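# Lay the towel flat, long sides pointing forward

## Task

Finish with the towel lying flat on the table as a single layer, its long sides running straight ahead (along +x, toward the table's far edge, as seen from the robot). It must stay at least one finger's width from the table edge, at least two fingers' width from the basket rim, and more than a hand's width from each arm's column. The basket must stay upright with its whole base on the table, no more than three fingers' width from where it started, and turned about the same way. Release the towel and move the grippers away at the end. Nothing may count on the robot holding it in place, and nothing may go off the table.

## Robot and tools

Robot: two arms, left_arm and right_arm, each with six joints plus a gripper. Joint order on each arm is always waist, shoulder, elbow, wrist pitch, wrist yaw, wrist roll. Rely on that order only. The elbow number is sign-flipped against the URDF in everything you send and read. Its listed range 0.000 to 3.142 therefore becomes -3.142 to 0.000 in your numbers. Listed ranges in rad: waist -2.618 to 3.054, shoulder 0.000 to 3.142, elbow (URDF) 0.000 to 3.142, wrist pitch -1.571 to 1.571, wrist yaw -1.571 to 1.571, wrist roll -2.094 to 2.094. A joint's true end may sit up to 0.036 rad either side of these.

Frame: one shared world frame. Its origin is on the table top midway between the arms. +x points out over the table, +z is up, and left_arm sits on the +y side. The names left and right do not refer to image sides. Results print each gripper's end_effector_position (m) and end_effector_quat_wxyz. That point lies between the finger pads, about 1 cm behind the tips. The fingers point along the gripper's +z and close along its y. Printed positions can be off, more so at long reach.

Row format: one flat list covering both arms, 14 numbers. These are left_arm's 6 joint targets then its opening, then right_arm's 6 joint targets then its opening. Include all 14 even if one arm stays still. Joint numbers are absolute target angles in rad, not offsets. Opening runs from -1 (closed) to +1 (fully open, 0.094 m pad gap). You may add 12 more numbers from 0 to 1 as stiffness scales (left's 6 joints, then right's 6). Each multiplies that joint's position gain and lasts until changed.

execute_actions(actions): a list of up to 15 actions. Each action is a table of up to 15 rows. Each row runs for one 1/30 s step, and the last row repeats to fill 15 steps. An empty list only returns the state and images. A target more than 0.036 rad beyond a range end, and farther out than the joint's current angle, gets the call refused. Targets past the real end are clipped, and the result may then say "joint sent to its limit". Per step, each joint's target is kept within a lead of its measured angle. That lead is waist 0.202, shoulder 0.258, elbow 0.238, wrist pitch 0.573, wrist yaw and roll 0.522. If a target would shift the gripper more than 70 mm, the whole arm's targets are scaled back. Large changes therefore need several actions. Friction may leave a joint up to about 0.031 rad short, and smaller commands may do nothing. To keep a joint still, resend its "Joint targets" value.

move(target, speed, blocking): target is one 14-number row as above, absolute angles. All joints travel together and finish at the same moment, so the gripper traces a curve. speed (rad/s, 0.01 to 2, default 0.5) limits the joint with the longest way to go. Paths take 0.5 to 10 s and stop short if longer. Finger openings are applied at the start. Moves ignore obstacles and the other arm. Faster moves hit harder, and aiming further past a contact presses harder. The "move:" line gives the ending (done, off_target, moving, held, fault), limits=held or limits=none, and each arm's joint farthest from target. With blocking=false you get control back after 0.5 s. Other moves and actions are refused until a wait or stop shows it ended.

wait(seconds): 0 to 10. The arms hold their last command, and any running move continues. stop(): brakes a running move, given room to do so. The fingers keep moving. zoom_image(camera, region): region [x0, y0, x1, y1] in pixels, at most 504x504. Cameras are cam_high, cam_low, cam_left_wrist, cam_right_wrist, all 504x504. finished_scene(scene): pass the current scene number. It ends the scene for good after the robot holds its last command, and reports success.

Result lines: Joint positions and Joint velocities list each arm's joints (rad, rad/s) plus the pad gap (m). "Joint targets" shows what the joints are driven toward now. grip_measured is the opening on the command scale, with up to about 1 mm fixed error per gripper. To hold something, command about 0.03 below grip_measured; less than that grips more lightly. Thin cloth under about 2 mm gets less force. "joint command not followed" means a clearance check altered targets. Step readings list joint angles at some steps, and HELD marks steps where an arm's row was held back. MOTOR HOT appears from 75 °C. At 90 °C the arm stops for 10 s, and at 100 °C it goes limp and falls. Both show as OVER-TEMPERATURE FAULT lines.

Camera calibration (K, distortion, T_world_to_cam) is provided per camera and may be slightly off. Wrist cameras follow their arm's joints.

Avoid: arms colliding or pressing each other, fast impacts, hard pushes on the table, dropping the towel, and knocking the basket or anything off the table. Expect occasional brief tugs on held items. Keep holds short to limit motor heat. At the end, open both grippers and lift them clear.

Each tool is called after ">>>" as name(argument=value, ...) on one line, values as JSON.

## Session

>>> execute_actions(actions=[])

Scene clock: 0.00 s.
left_arm: end_effector_position=(+0.4686, +0.5782, +0.1853) grip_measured=+1.000 end_effector_quat_wxyz=(+0.624, -0.613, +0.462, +0.148) | right_arm: end_effector_position=(+0.2811, -0.0576, +0.3247) grip_measured=+1.000 end_effector_quat_wxyz=(-0.474, +0.588, -0.545, -0.364)
Joint names: [waist, shoulder, elbow, wrist pitch, wrist yaw, wrist roll]
Joint positions: left_arm=[ 0.292  2.087 -1.398  0.448 -0.736 -0.856  0.094] | right_arm=[ 0.275  1.369 -1.374 -0.943 -1.21  -1.075  0.094]
Joint velocities: left_arm=[-0.007  0.002  0.022 -0.051 -0.022 -0.022  0.   ] | right_arm=[-0.007 -0.002  0.007 -0.037 -0.037 -0.007  0.   ]
Joint targets: left_arm=[0.292 2.087 -1.398 0.448 -0.736 -0.856] | right_arm=[0.275 1.369 -1.374 -0.943 -1.210 -1.075]
Joint stiffness scale: left_arm=[1. 1. 1. 1. 1. 1.] | right_arm=[1. 1. 1. 1. 1. 1.]

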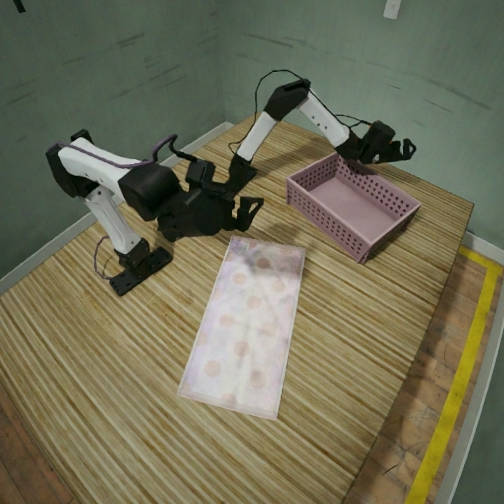

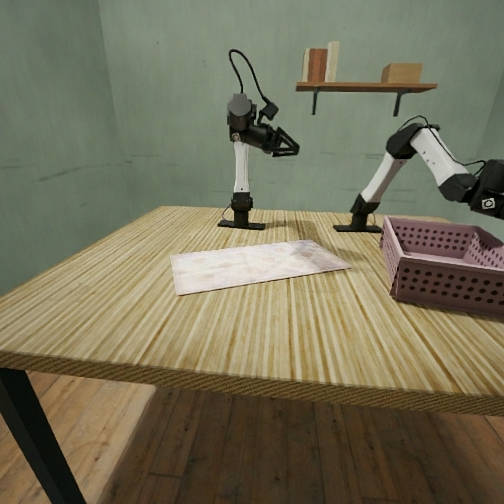

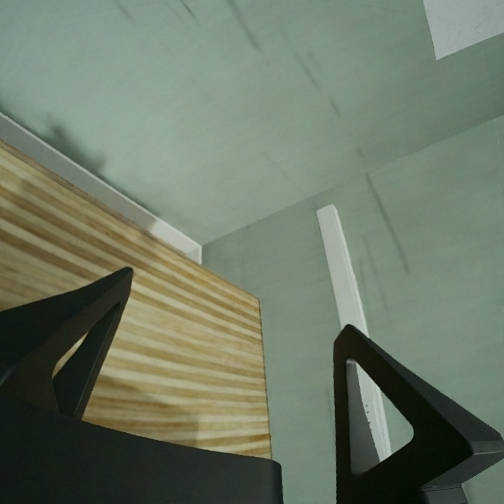

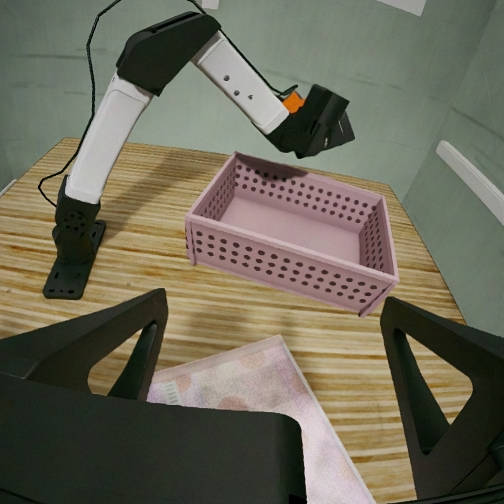

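>>> zoom_image(camera="cam_high", region=[140, 220, 350, 430])

>>> zoom_image(camera="cam_low", region=[150, 200, 370, 320])

Region (140, 220, 350, 430) of cam_high's 504x504 image, scaled by 2.400, with more detail than that image has.

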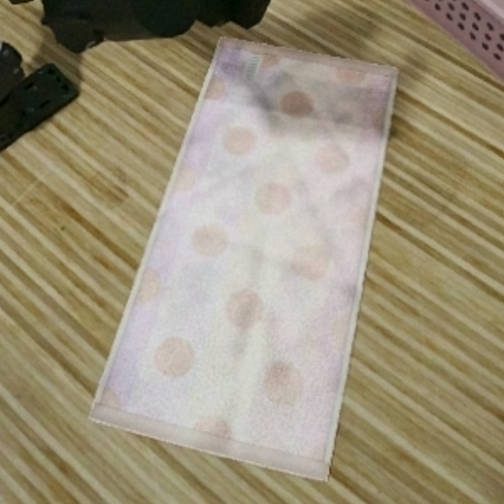

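Region (150, 200, 370, 320) of cam_low's 504x504 image, scaled by 2.291, with more detail than that image has; it fills the top 275 rows of this view, and the rest is white.

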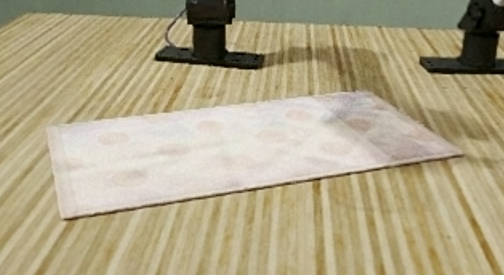

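>>> move(target=[-0.3,1.4,-1.0,-1.17,0,0,-1, 0,2.0,-1.7,-0.9,0,0,-1], speed=0.8)

Scene clock: 32.90 s.
left_arm: end_effector_position=(+0.2192, +0.2069, +0.0910) grip_measured=-0.986 end_effector_quat_wxyz=(+0.015, +0.084, +0.996, +0.006) | right_arm: end_effector_position=(+0.4691, -0.3188, +0.1048) grip_measured=-0.983 end_effector_quat_wxyz=(+0.171, +0.067, +0.983, -0.009)
Joint names: [waist, shoulder, elbow, wrist pitch, wrist yaw, wrist roll]
Joint positions: left_arm=[-0.291  1.41  -1.021 -1.153 -0.015 -0.008  0.001] | right_arm=[ 0.005  1.989 -1.675 -0.914 -0.007 -0.006  0.001]
Joint velocities: left_arm=[ 0.012 -0.012 -0.002 -0.051  0.051 -0.022  0.   ] | right_arm=[-0.022 -0.007  0.002 -0.007  0.051  0.007  0.   ]
Joint targets: left_arm=[-0.300 1.400 -1.000 -1.170 0.000 -0.000] | right_arm=[-0.000 2.000 -1.700 -0.900 -0.000 0.000]
Joint stiffness scale: left_arm=[1. 1. 1. 1. 1. 1.] | right_arm=[1. 1. 1. 1. 1. 1.]
move: off_target (left_arm, right_arm); limits=none; left_arm: farthest joint: the elbow, 0.021 radians from its target (0.398 radians at the start); right_arm: farthest joint: the elbow, 0.025 radians from its target (0.326 radians at the start)
camera_calibration (this result's frames):
cam_left_wrist: T_world_to_cam=[[0.15287, -0.988245, -0.00137745, 0.166672], [-0.843216, -0.131163, 0.521328, 0.185959], [-0.515381, -0.0785341, -0.853355, 0.325474], [0, 0, 0, 1]] pos_world=[0.299067, 0.214665, 0.181029]
cam_right_wrist: T_world_to_cam=[[-0.0889602, -0.994729, -0.0509915, -0.264042], [-0.98828, 0.081776, 0.128898, 0.501967], [-0.124049, 0.0618607, -0.990346, 0.297821], [0, 0, 0, 1]] pos_world=[0.509539, -0.322122, 0.21678]

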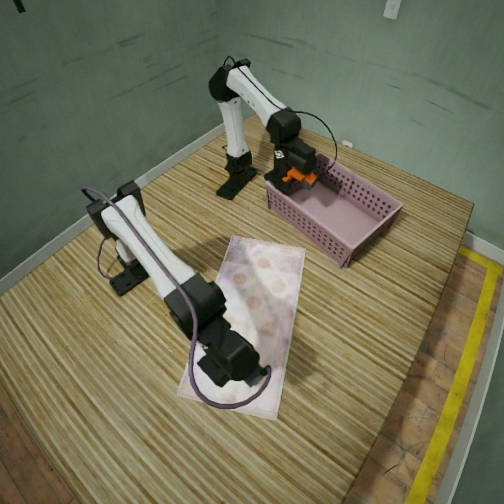

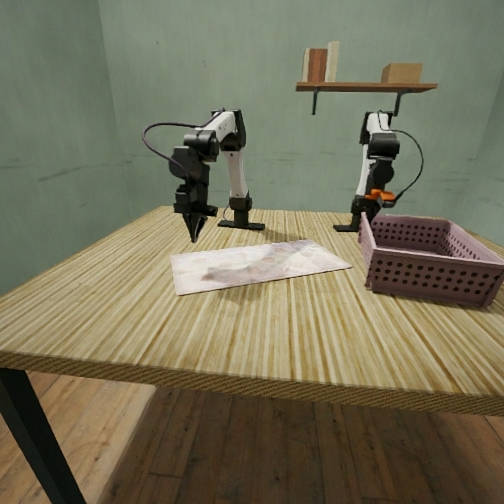

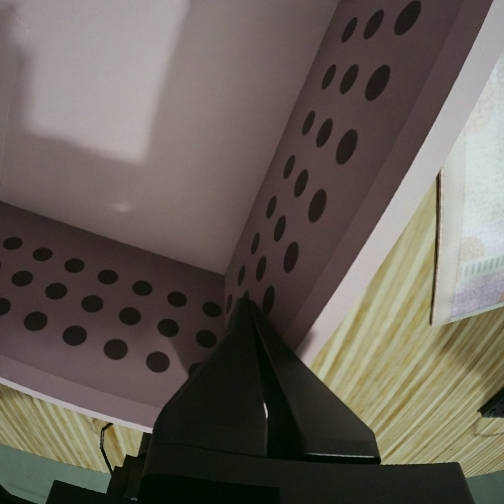

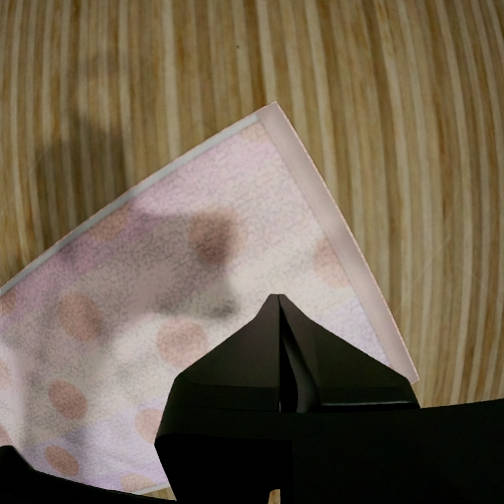

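>>> move(target=[0.15,2.0,-1.7,-0.95,0,0,-1, 0,2.3,-2.2,-0.9,0,0,-1])

Scene clock: 44.43 s.
left_arm: end_effector_position=(+0.4260, +0.3651, +0.1058) grip_measured=-0.986 end_effector_quat_wxyz=(+0.155, -0.134, +0.978, +0.023) | right_arm: end_effector_position=(+0.5790, -0.3348, +0.1384) grip_measured=-0.983 end_effector_quat_wxyz=(+0.274, +0.065, +0.959, -0.017)
Joint names: [waist, shoulder, elbow, wrist pitch, wrist yaw, wrist roll]
Joint positions: left_arm=[ 0.15   1.985 -1.683 -0.954 -0.005 -0.007  0.001] | right_arm=[ 0.005  2.283 -2.178 -0.909 -0.006 -0.006  0.001]
Joint velocities: left_arm=[ 0.002 -0.002  0.012 -0.066 -0.022  0.007 -0.001] | right_arm=[-0.002 -0.002  0.012 -0.007 -0.037 -0.022 -0.001]
Joint targets: left_arm=[0.150 2.000 -1.700 -0.950 0.000 -0.000] | right_arm=[-0.000 2.300 -2.200 -0.900 0.000 -0.000]
Joint stiffness scale: left_arm=[1. 1. 1. 1. 1. 1.] | right_arm=[1. 1. 1. 1. 1. 1.]
move: off_target (right_arm); limits=none; left_arm: farthest joint: the elbow, 0.017 radians from its target (0.679 radians at the start); right_arm: farthest joint: the elbow, 0.022 radians from its target (0.525 radians at the start)
camera_calibration (this result's frames):
cam_left_wrist: T_world_to_cam=[[0.544499, -0.832982, 0.0982922, 0.0572747], [-0.819208, -0.502986, 0.275504, 0.524925], [-0.18005, -0.230534, -0.956262, 0.380678], [0, 0, 0, 1]] pos_world=[0.467378, 0.399498, 0.213779]
cam_right_wrist: T_world_to_cam=[[-0.0802262, -0.996057, -0.0378767, -0.275814], [-0.993035, 0.0831568, -0.083467, 0.640119], [0.0862876, 0.0309167, -0.99579, 0.214359], [0, 0, 0, 1]] pos_world=[0.595036, -0.334584, 0.256439]

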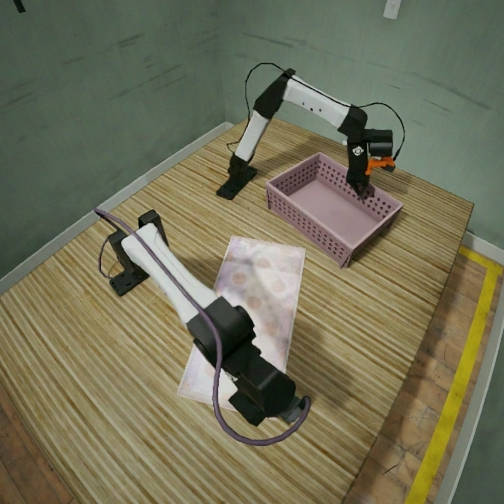

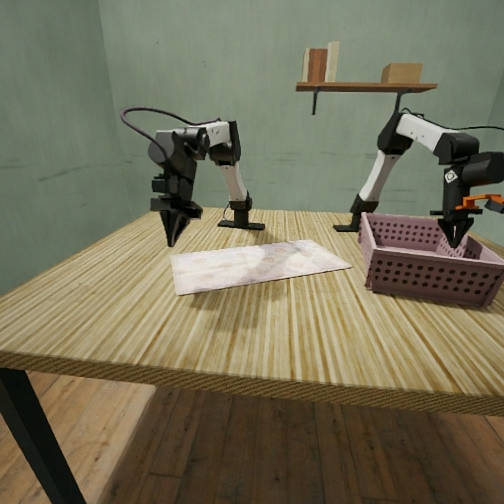

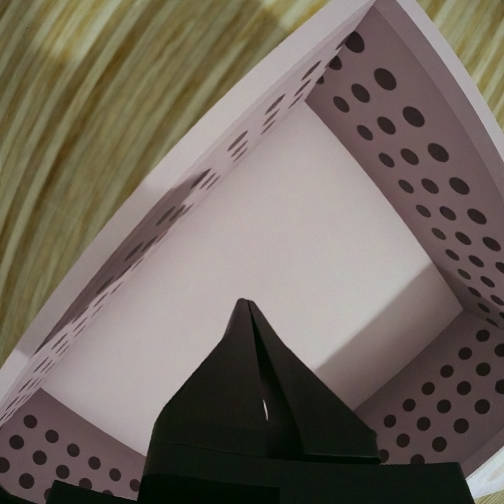

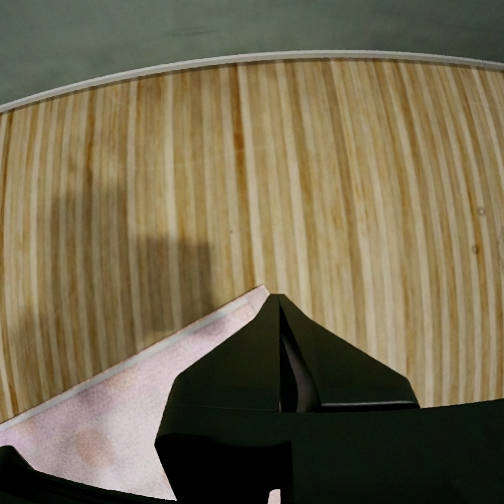

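>>> move(target=[0.225,2.41,-2.18,-0.764,0,0,-1, 0.056,2.18,-1.6,-0.413,0,0,-1], speed=0.25)

Scene clock: 58.63 s.
left_arm: end_effector_position=(+0.5529, +0.4390, +0.0922) grip_measured=-0.986 end_effector_quat_wxyz=(+0.278, -0.161, +0.946, +0.045) | right_arm: end_effector_position=(+0.5525, -0.3076, +0.0310) grip_measured=-0.983 end_effector_quat_wxyz=(+0.273, +0.045, +0.961, -0.011)
Joint names: [waist, shoulder, elbow, wrist pitch, wrist yaw, wrist roll]
Joint positions: left_arm=[ 0.216  2.386 -2.165 -0.779  0.002 -0.007  0.001] | right_arm=[ 0.047  2.205 -1.617 -0.43  -0.006 -0.006  0.001]
Joint velocities: left_arm=[-0.007  0.012 -0.012  0.051  0.022 -0.022 -0.001] | right_arm=[ 0.007  0.012 -0.012 -0.051  0.037  0.022 -0.001]
Joint targets: left_arm=[0.225 2.410 -2.180 -0.764 -0.000 -0.000] | right_arm=[0.056 2.180 -1.600 -0.413 -0.000 -0.000]
Joint stiffness scale: left_arm=[1. 1. 1. 1. 1. 1.] | right_arm=[1. 1. 1. 1. 1. 1.]
move: off_target (left_arm, right_arm); limits=none; left_arm: farthest joint: the shoulder, 0.024 radians from its target (0.425 radians at the start); right_arm: farthest joint: the shoulder, 0.025 radians from its target (0.103 radians at the start)
camera_calibration (this result's frames):
cam_left_wrist: T_world_to_cam=[[0.561955, -0.807695, 0.178425, 0.0229815], [-0.82397, -0.565553, 0.0349749, 0.722045], [0.0726599, -0.166671, -0.983332, 0.242217], [0, 0, 0, 1]] pos_world=[0.56443, 0.467287, 0.208826]
cam_right_wrist: T_world_to_cam=[[-0.0377245, -0.998563, -0.0380696, -0.279106], [-0.995929, 0.0406914, -0.080431, 0.591023], [0.0818645, 0.0348804, -0.996033, 0.112447], [0, 0, 0, 1]] pos_world=[0.568883, -0.306676, 0.148912]

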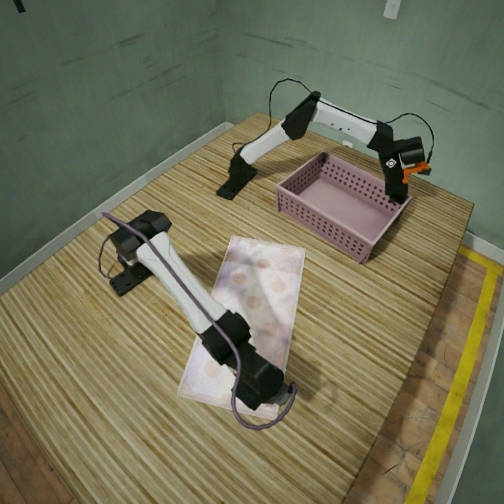

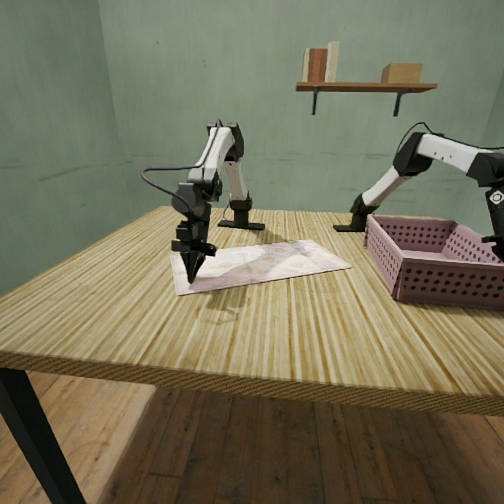

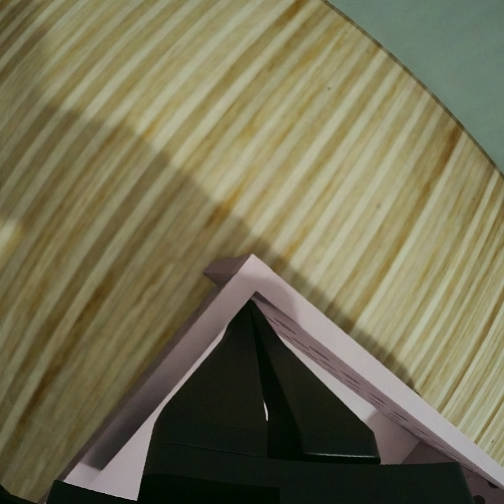

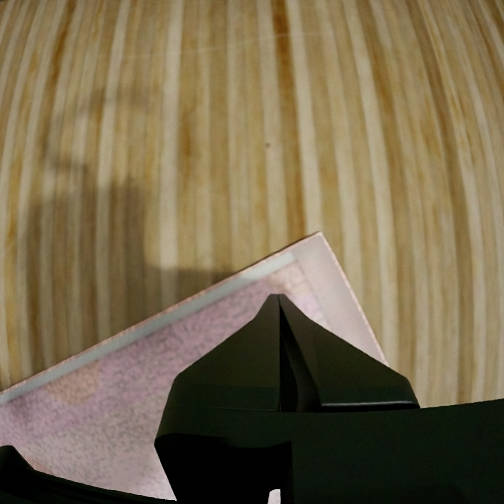

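>>> move(target=[0.22,1.773,-1.32,-0.853,0,0,-1, 0.056,2.18,-1.6,-0.413,0,0,-1], speed=0.6)

>>> move(target=[0.57,1.773,-1.32,-0.853,0,0,-1, 0.056,2.18,-1.6,-0.413,0,0,-1], speed=0.2)

Scene clock: 65.30 s.
left_arm: end_effector_position=(+0.3582, +0.3723, +0.0852) grip_measured=-0.986 end_effector_quat_wxyz=(+0.140, -0.166, +0.976, +0.022) | right_arm: end_effector_position=(+0.5526, -0.3076, +0.0311) grip_measured=-0.983 end_effector_quat_wxyz=(+0.273, +0.045, +0.961, -0.012)
Joint names: [waist, shoulder, elbow, wrist pitch, wrist yaw, wrist roll]
Joint positions: left_arm=[ 0.216  1.782 -1.341 -0.845  0.002 -0.007  0.001] | right_arm=[ 0.047  2.205 -1.617 -0.429 -0.006 -0.006  0.001]
Joint velocities: left_arm=[ 0.007 -0.002 -0.022 -0.007  0.022 -0.095  0.   ] | right_arm=[-0.007  0.012  0.007  0.022 -0.081 -0.125  0.001]
Joint targets: left_arm=[0.220 1.773 -1.320 -0.853 0.000 -0.000] | right_arm=[0.056 2.180 -1.600 -0.413 -0.000 -0.000]
Joint stiffness scale: left_arm=[1. 1. 1. 1. 1. 1.] | right_arm=[1. 1. 1. 1. 1. 1.]
move: off_target (left_arm, right_arm); limits=none; left_arm: farthest joint: the elbow, 0.021 radians from its target (0.845 radians at the start); right_arm: farthest joint: the shoulder, 0.025 radians from its target (0.025 radians at the start)
camera_calibration (this result's frames):
cam_left_wrist: T_world_to_cam=[[0.599256, -0.794905, 0.0949687, 0.0686945], [-0.777499, -0.549618, 0.30564, 0.478513], [-0.190758, -0.256994, -0.947399, 0.363285], [0, 0, 0, 1]] pos_world=[0.400177, 0.410967, 0.191399]
cam_right_wrist: T_world_to_cam=[[-0.0376956, -0.998566, -0.0380214, -0.27913], [-0.995868, 0.0406851, -0.08119, 0.591178], [0.0826205, 0.0348038, -0.995973, 0.112089], [0, 0, 0, 1]] pos_world=[0.568952, -0.306683, 0.149023]

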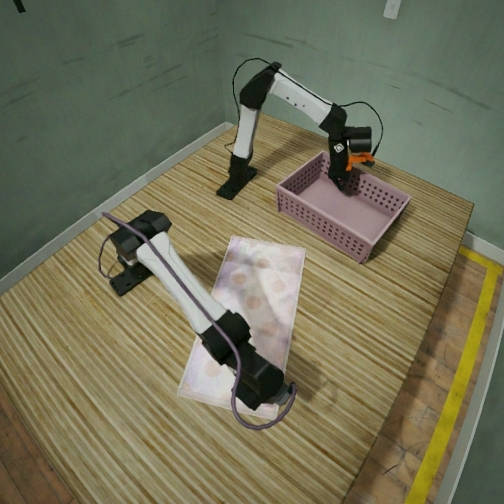

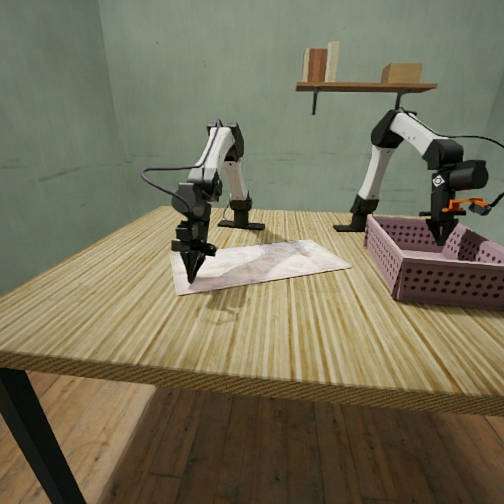

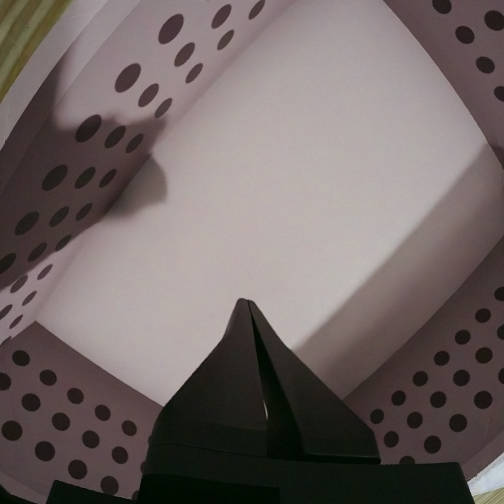

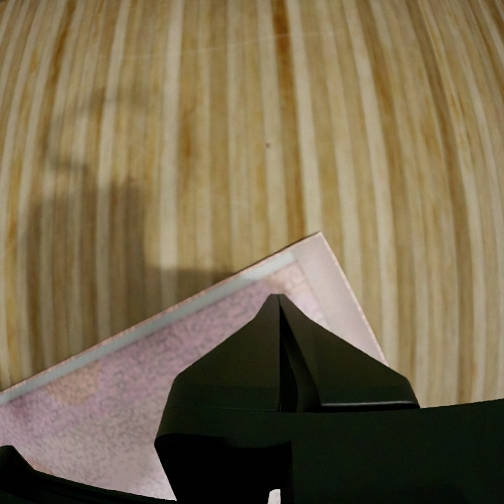

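Scene clock: 67.43 s.
left_arm: end_effector_position=(+0.2937, +0.4899, +0.0852) grip_measured=-0.986 end_effector_quat_wxyz=(+0.135, -0.331, +0.933, +0.044) | right_arm: end_effector_position=(+0.5526, -0.3076, +0.0311) grip_measured=-0.983 end_effector_quat_wxyz=(+0.273, +0.045, +0.961, -0.012)
Joint names: [waist, shoulder, elbow, wrist pitch, wrist yaw, wrist roll]
Joint positions: left_arm=[ 0.562  1.782 -1.341 -0.845  0.006 -0.007  0.001] | right_arm=[ 0.047  2.205 -1.617 -0.429 -0.006 -0.006  0.001]
Joint velocities: left_arm=[ 0.007  0.017  0.017  0.051 -0.007 -0.022  0.001] | right_arm=[-0.007 -0.017 -0.007  0.022  0.022 -0.051  0.   ]
Joint targets: left_arm=[0.570 1.773 -1.320 -0.853 0.000 0.000] | right_arm=[0.056 2.180 -1.600 -0.413 0.000 -0.000]
Joint stiffness scale: left_arm=[1. 1. 1. 1. 1. 1.] | right_arm=[1. 1. 1. 1. 1. 1.]
move: off_target (left_arm, right_arm); limits=none; left_arm: farthest joint: the elbow, 0.021 radians from its target (0.021 radians at the start); right_arm: farthest joint: the shoulder, 0.025 radians from its target (0.025 radians at the start)
camera_calibration (this result's frames):
cam_left_wrist: T_world_to_cam=[[0.832453, -0.545238, 0.0986801, 0.00978531], [-0.546683, -0.779155, 0.306683, 0.537551], [-0.0903282, -0.309246, -0.946682, 0.377248], [0, 0, 0, 1]] pos_world=[0.319801, 0.540833, 0.191311]
cam_right_wrist: T_world_to_cam=[[-0.0376956, -0.998566, -0.0380214, -0.27913], [-0.995868, 0.0406851, -0.08119, 0.591178], [0.0826205, 0.0348038, -0.995973, 0.112089], [0, 0, 0, 1]] pos_world=[0.568952, -0.306683, 0.149023]

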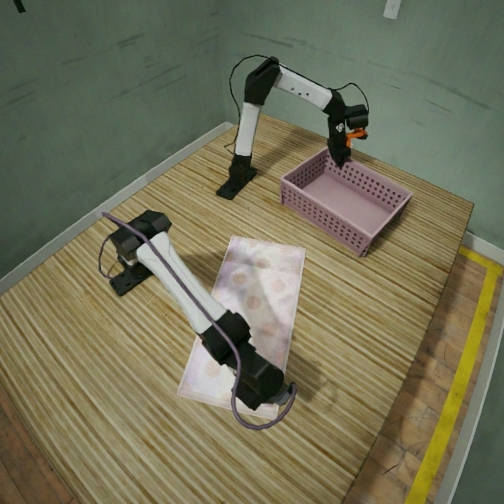

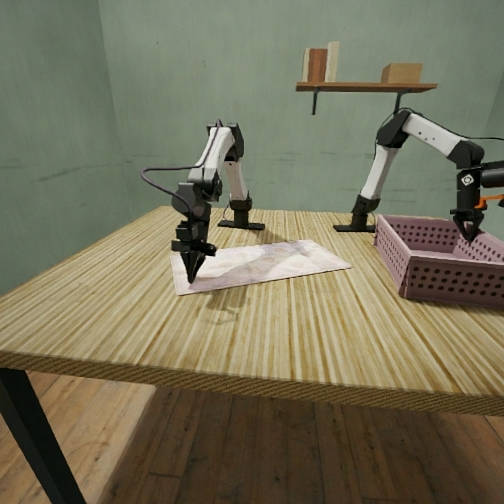

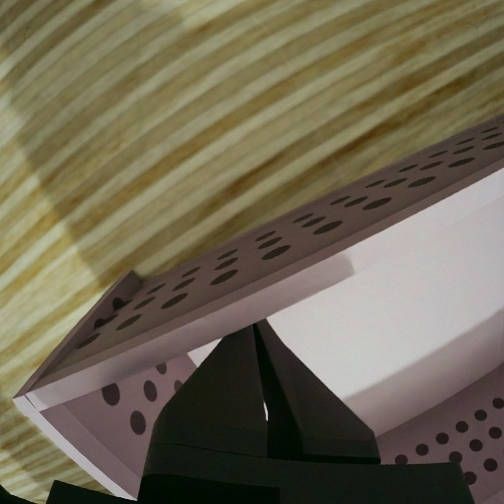

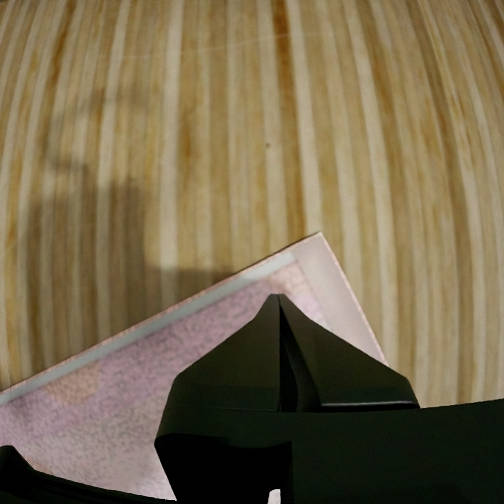

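>>> move(target=[0.42,1.6,-1.5,-1.2,0,0,-1, 0.056,2.18,-1.6,-0.413,0,0,-1], speed=0.7)

>>> move(target=[-0.964,1.5,-1.3,-1.2,0,0,-1, 0.056,2.18,-1.6,-0.413,0,0,-1], speed=1.0)

>>> move(target=[-0.964,1.67,-0.85,-0.605,0,0,-1, 0.056,2.27,-1.6,-0.38,0,0,-1], speed=0.35)

Scene clock: 77.10 s.
left_arm: end_effector_position=(+0.2837, +0.4221, +0.1732) grip_measured=-0.986 end_effector_quat_wxyz=(+0.132, -0.267, +0.954, +0.034) | right_arm: end_effector_position=(+0.5526, -0.3076, +0.0311) grip_measured=-0.983 end_effector_quat_wxyz=(+0.273, +0.045, +0.961, -0.012)
Joint names: [waist, shoulder, elbow, wrist pitch, wrist yaw, wrist roll]
Joint positions: left_arm=[ 0.426  1.601 -1.49  -1.187  0.005 -0.007  0.001] | right_arm=[ 0.047  2.205 -1.617 -0.429 -0.006 -0.006  0.001]
Joint velocities: left_arm=[-0.002 -0.017  0.002 -0.037 -0.037 -0.066 -0.001] | right_arm=[-0.012 -0.007  0.002 -0.051 -0.007  0.022  0.001]
Joint targets: left_arm=[0.420 1.600 -1.500 -1.200 0.000 0.000] | right_arm=[0.056 2.180 -1.600 -0.413 -0.000 -0.000]
Joint stiffness scale: left_arm=[1. 1. 1. 1. 1. 1.] | right_arm=[1. 1. 1. 1. 1. 1.]
move: off_target (right_arm); limits=none; left_arm: farthest joint: the wrist pitch, 0.013 radians from its target (0.355 radians at the start); right_arm: farthest joint: the shoulder, 0.025 radians from its target (0.025 radians at the start)
camera_calibration (this result's frames):
cam_left_wrist: T_world_to_cam=[[0.751748, -0.652599, 0.0948118, 0.0413144], [-0.644392, -0.696401, 0.315887, 0.443411], [-0.140121, -0.298564, -0.944048, 0.447881], [0, 0, 0, 1]] pos_world=[0.31743, 0.469475, 0.278836]
cam_right_wrist: T_world_to_cam=[[-0.0376956, -0.998566, -0.0380214, -0.27913], [-0.995868, 0.0406851, -0.08119, 0.591178], [0.0826205, 0.0348038, -0.995973, 0.112089], [0, 0, 0, 1]] pos_world=[0.568952, -0.306683, 0.149023]

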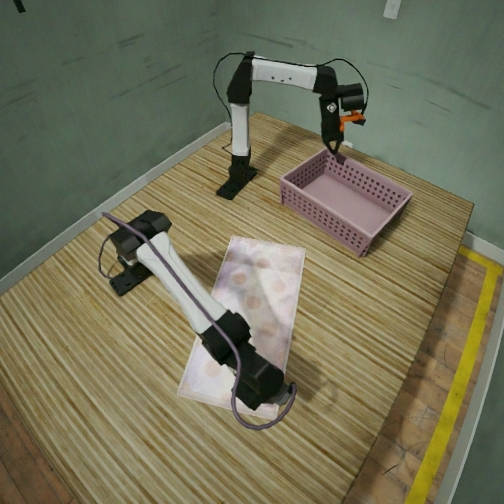

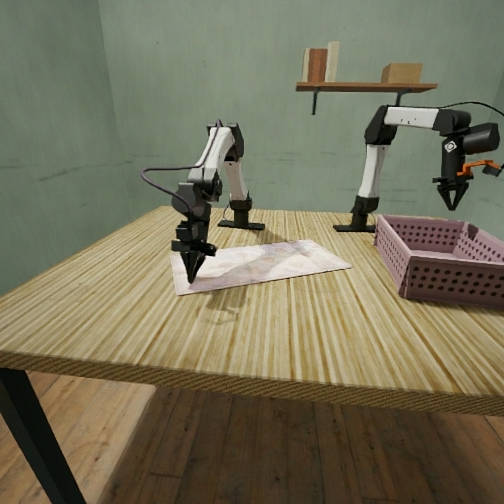

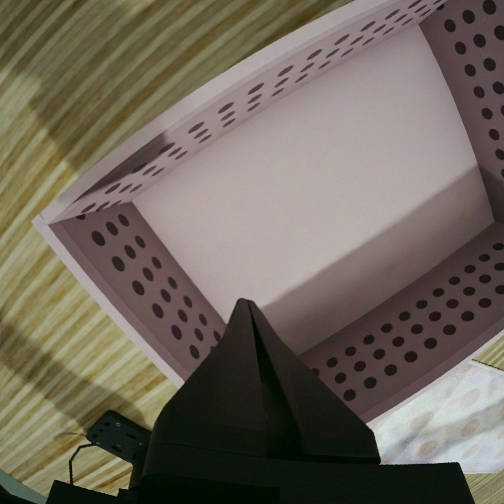

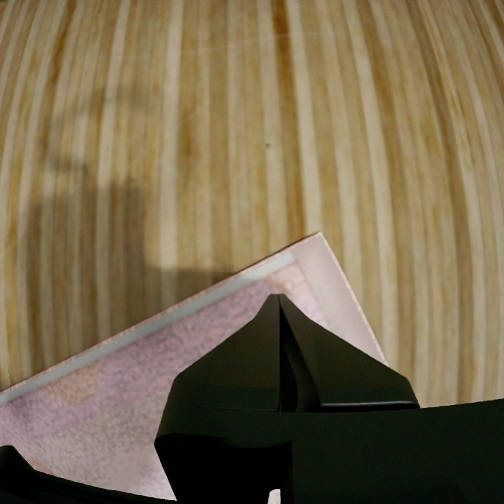

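Scene clock: 78.97 s.
left_arm: end_effector_position=(+0.1887, +0.0182, +0.1480) grip_measured=-0.986 end_effector_quat_wxyz=(+0.087, +0.406, +0.909, -0.041) | right_arm: end_effector_position=(+0.5526, -0.3076, +0.0311) grip_measured=-0.983 end_effector_quat_wxyz=(+0.273, +0.045, +0.961, -0.012)
Joint names: [waist, shoulder, elbow, wrist pitch, wrist yaw, wrist roll]
Joint positions: left_arm=[-0.961  1.512 -1.321 -1.188  0.002 -0.007  0.001] | right_arm=[ 0.047  2.205 -1.617 -0.429 -0.006 -0.006  0.001]
Joint velocities: left_arm=[-0.002 -0.012  0.007 -0.007  0.095 -0.007 -0.001] | right_arm=[-0.002  0.002 -0.002 -0.051 -0.095 -0.007 -0.001]
Joint targets: left_arm=[-0.964 1.500 -1.300 -1.200 -0.000 -0.000] | right_arm=[0.056 2.180 -1.600 -0.413 0.000 -0.000]
Joint stiffness scale: left_arm=[1. 1. 1. 1. 1. 1.] | right_arm=[1. 1. 1. 1. 1. 1.]
move: off_target (left_arm, right_arm); limits=none; left_arm: farthest joint: the elbow, 0.021 radians from its target (0.190 radians at the start); right_arm: farthest joint: the shoulder, 0.025 radians from its target (0.025 radians at the start)
camera_calibration (this result's frames):
cam_left_wrist: T_world_to_cam=[[-0.499132, -0.863972, 0.0664825, 0.0956265], [-0.784681, 0.483205, 0.388315, 0.10324], [-0.367618, 0.141653, -0.919125, 0.321461], [0, 0, 0, 1]] pos_world=[0.246916, -0.0128037, 0.249016]
cam_right_wrist: T_world_to_cam=[[-0.0376956, -0.998566, -0.0380214, -0.27913], [-0.995868, 0.0406851, -0.08119, 0.591178], [0.0826205, 0.0348038, -0.995973, 0.112089], [0, 0, 0, 1]] pos_world=[0.568952, -0.306683, 0.149023]

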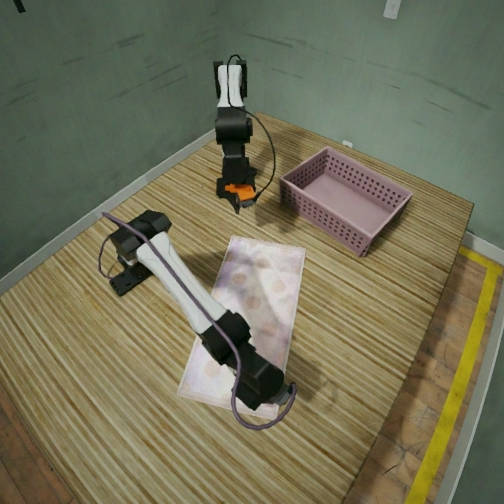

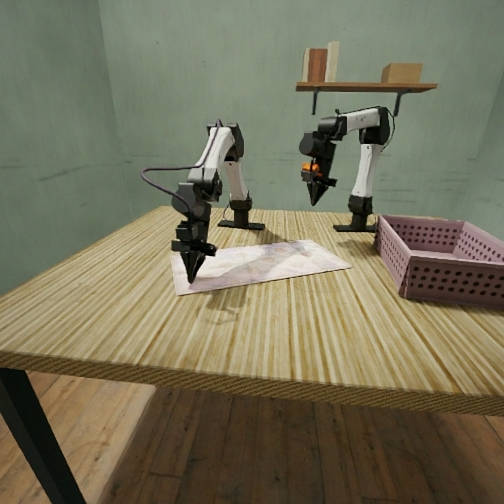

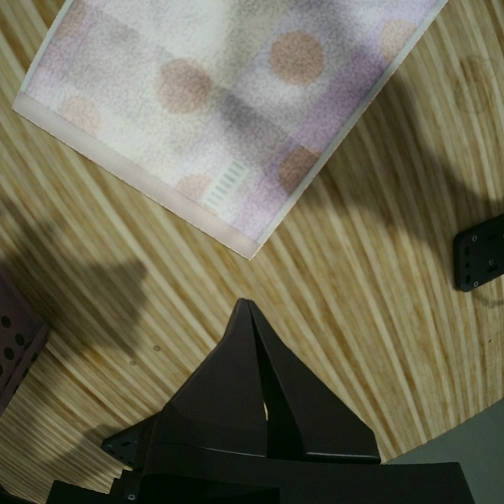

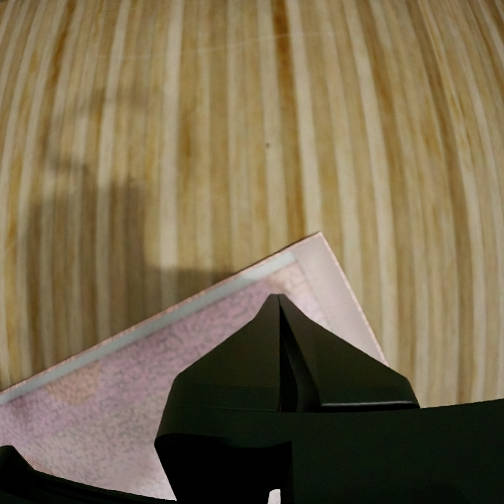

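Scene clock: 80.97 s.
left_arm: end_effector_position=(+0.1854, +0.0220, +0.0099) grip_measured=-0.986 end_effector_quat_wxyz=(+0.073, +0.406, +0.910, -0.034) | right_arm: end_effector_position=(+0.5564, -0.3080, +0.0185) grip_measured=-0.983 end_effector_quat_wxyz=(+0.273, +0.045, +0.961, -0.011)
Joint names: [waist, shoulder, elbow, wrist pitch, wrist yaw, wrist roll]
Joint positions: left_arm=[-0.961  1.645 -0.89  -0.656  0.002 -0.007  0.001] | right_arm=[ 0.047  2.237 -1.617 -0.397 -0.006 -0.005  0.001]
Joint velocities: left_arm=[-0.002 -0.007 -0.002 -0.051 -0.037 -0.051 -0.002] | right_arm=[-0.002  0.002 -0.002  0.037 -0.066 -0.007 -0.001]
Joint targets: left_arm=[-0.964 1.670 -0.850 -0.605 -0.000 0.000] | right_arm=[0.056 2.270 -1.600 -0.380 0.000 0.000]
Joint stiffness scale: left_arm=[1. 1. 1. 1. 1. 1.] | right_arm=[1. 1. 1. 1. 1. 1.]
move: off_target (left_arm, right_arm); limits=none; left_arm: farthest joint: the wrist pitch, 0.051 radians from its target (0.583 radians at the start); right_arm: farthest joint: the shoulder, 0.033 radians from its target (0.065 radians at the start)
camera_calibration (this result's frames):
cam_left_wrist: T_world_to_cam=[[-0.497842, -0.865429, 0.0564448, 0.106296], [-0.776239, 0.47367, 0.41604, 0.150832], [-0.38679, 0.163308, -0.907593, 0.195657], [0, 0, 0, 1]] pos_world=[0.245678, -0.0114058, 0.108824]
cam_right_wrist: T_world_to_cam=[[-0.0380188, -0.998546, -0.0382217, -0.279657], [-0.995853, 0.0410244, -0.0811996, 0.594051], [0.0826495, 0.0349761, -0.995965, 0.0993525], [0, 0, 0, 1]] pos_world=[0.572743, -0.307096, 0.136499]

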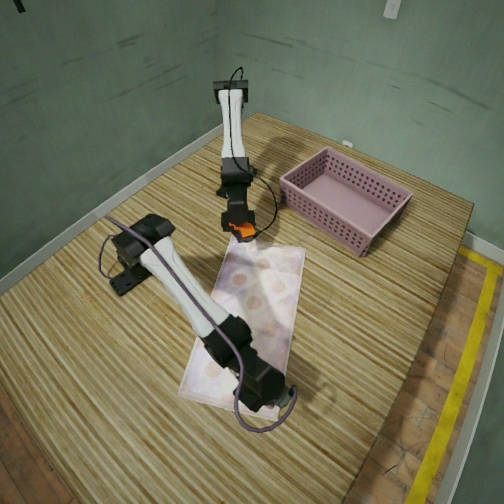

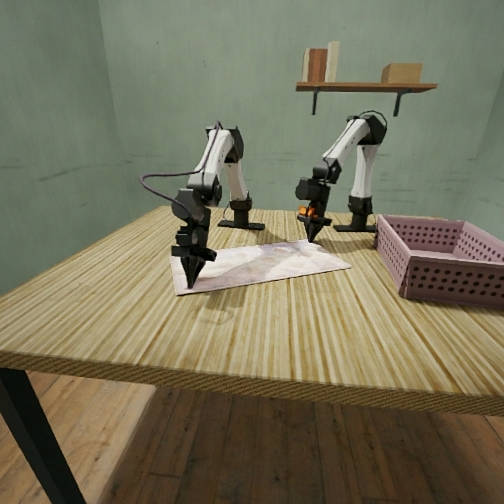

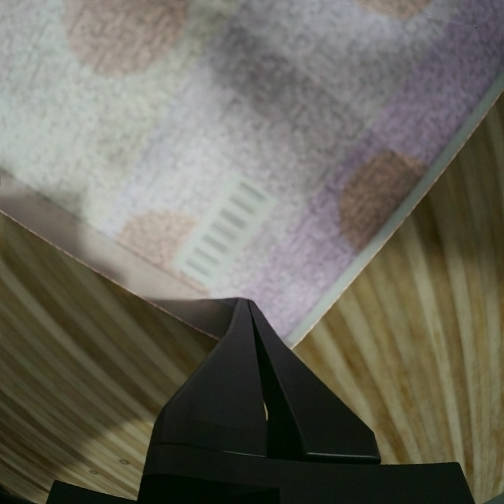

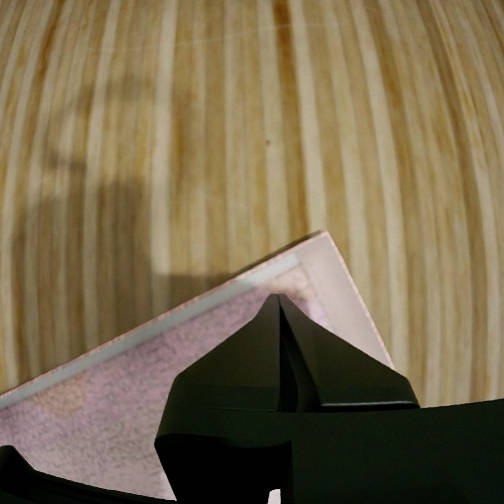

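>>> move(target=[-0.964,1.68,-0.85,-0.62,0,0,-1, 0.056,2.30,-1.6,-0.38,0,0,-1], speed=0.1)

>>> move(target=[-0.964,1.68,-0.85,-0.62,0,0,-1, 0.25,2.50,-1.84,-0.207,0,0,-1], speed=0.12)

Scene clock: 87.87 s.
left_arm: end_effector_position=(+0.1851, +0.0223, +0.0099) grip_measured=-0.986 end_effector_quat_wxyz=(+0.073, +0.406, +0.910, -0.034) | right_arm: end_effector_position=(+0.5574, -0.3081, +0.0170) grip_measured=-0.983 end_effector_quat_wxyz=(+0.274, +0.045, +0.960, -0.012)
Joint names: [waist, shoulder, elbow, wrist pitch, wrist yaw, wrist roll]
Joint positions: left_arm=[-0.961  1.642 -0.886 -0.653  0.002 -0.007  0.001] | right_arm=[ 0.047  2.241 -1.617 -0.39  -0.006 -0.005  0.001]
Joint velocities: left_arm=[ 0.012  0.007  0.022  0.022 -0.022  0.007 -0.   ] | right_arm=[-0.002 -0.002  0.002 -0.007 -0.007 -0.037  0.   ]
Joint targets: left_arm=[-0.964 1.680 -0.850 -0.620 0.000 -0.000] | right_arm=[0.056 2.300 -1.600 -0.380 0.000 -0.000]
Joint stiffness scale: left_arm=[1. 1. 1. 1. 1. 1.] | right_arm=[1. 1. 1. 1. 1. 1.]
move: off_target (left_arm, right_arm); limits=none; left_arm: farthest joint: the shoulder, 0.038 radians from its target (0.035 radians at the start); right_arm: farthest joint: the shoulder, 0.059 radians from its target (0.063 radians at the start)
camera_calibration (this result's frames):
cam_left_wrist: T_world_to_cam=[[-0.497914, -0.865348, 0.0570512, 0.106422], [-0.776764, 0.474263, 0.414382, 0.150575], [-0.385642, 0.162011, -0.908313, 0.195379], [0, 0, 0, 1]] pos_world=[0.245296, -0.0109738, 0.108998]
cam_right_wrist: T_world_to_cam=[[-0.037932, -0.998555, -0.0380778, -0.279832], [-0.995666, 0.0410054, -0.0834766, 0.594847], [0.0849173, 0.0347463, -0.995782, 0.0964184], [0, 0, 0, 1]] pos_world=[0.573466, -0.30717, 0.135012]

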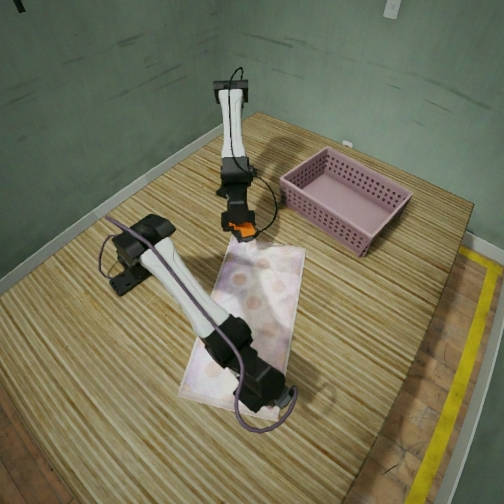

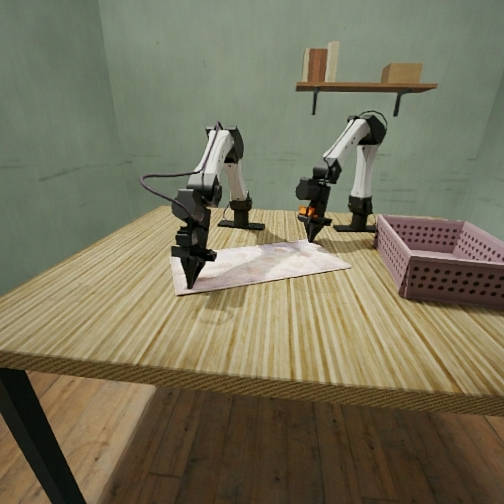

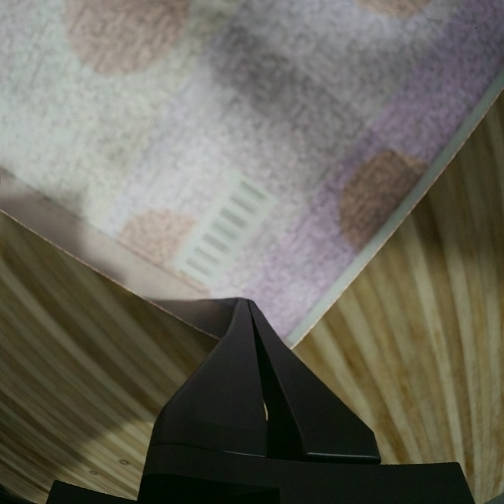

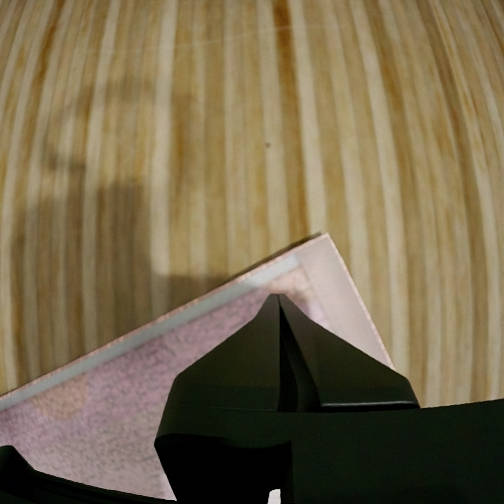

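Scene clock: 90.40 s.
left_arm: end_effector_position=(+0.1901, +0.0168, +0.0104) grip_measured=-0.986 end_effector_quat_wxyz=(+0.087, +0.406, +0.909, -0.040) | right_arm: end_effector_position=(+0.6413, -0.2060, +0.0187) grip_measured=-0.983 end_effector_quat_wxyz=(+0.381, -0.036, +0.924, +0.004)
Joint names: [waist, shoulder, elbow, wrist pitch, wrist yaw, wrist roll]
Joint positions: left_arm=[-0.961  1.645 -0.886 -0.622  0.001 -0.007  0.001] | right_arm=[ 0.231  2.442 -1.837 -0.183  0.022 -0.005  0.001]
Joint velocities: left_arm=[ 0.002  0.002 -0.002  0.022  0.022 -0.007 -0.002] | right_arm=[-0.032  0.002  0.012 -0.007  0.007 -0.022  0.001]
Joint targets: left_arm=[-0.964 1.680 -0.850 -0.620 -0.000 0.000] | right_arm=[0.250 2.500 -1.840 -0.207 0.000 0.000]
Joint stiffness scale: left_arm=[1. 1. 1. 1. 1. 1.] | right_arm=[1. 1. 1. 1. 1. 1.]
move: off_target (left_arm, right_arm); limits=none; left_arm: farthest joint: the elbow, 0.036 radians from its target (0.036 radians at the start); right_arm: farthest joint: the shoulder, 0.058 radians from its target (0.259 radians at the start)
camera_calibration (this result's frames):
cam_left_wrist: T_world_to_cam=[[-0.498994, -0.864133, 0.0654118, 0.104279], [-0.784674, 0.482565, 0.389124, 0.15842], [-0.367821, 0.142844, -0.91886, 0.195678], [0, 0, 0, 1]] pos_world=[0.248317, -0.0142885, 0.111335]
cam_right_wrist: T_world_to_cam=[[0.131491, -0.991313, -0.00278408, -0.282483], [-0.944935, -0.124489, -0.302655, 0.611834], [0.299679, 0.0424271, -0.953096, -0.0495029], [0, 0, 0, 1]] pos_world=[0.630122, -0.201762, 0.137207]

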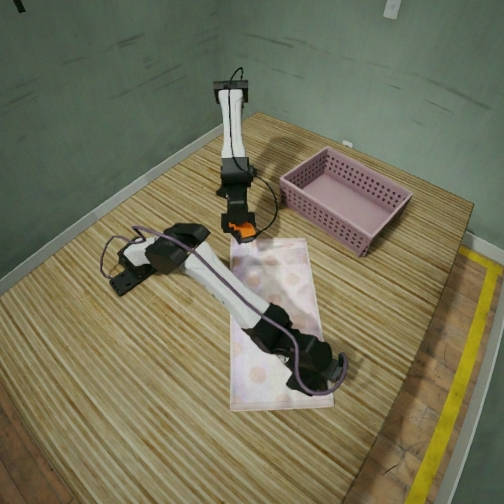

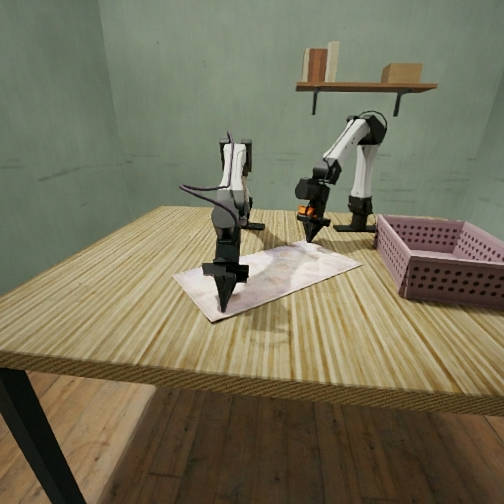

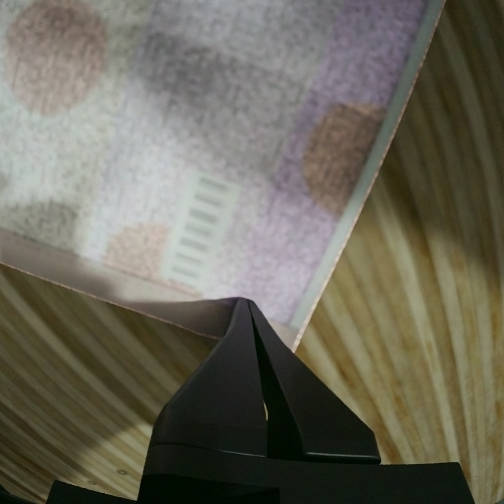

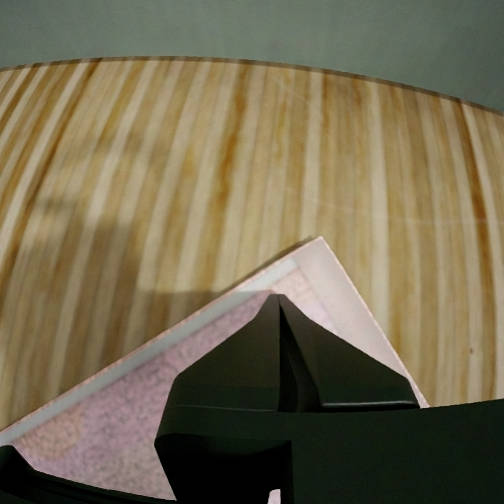

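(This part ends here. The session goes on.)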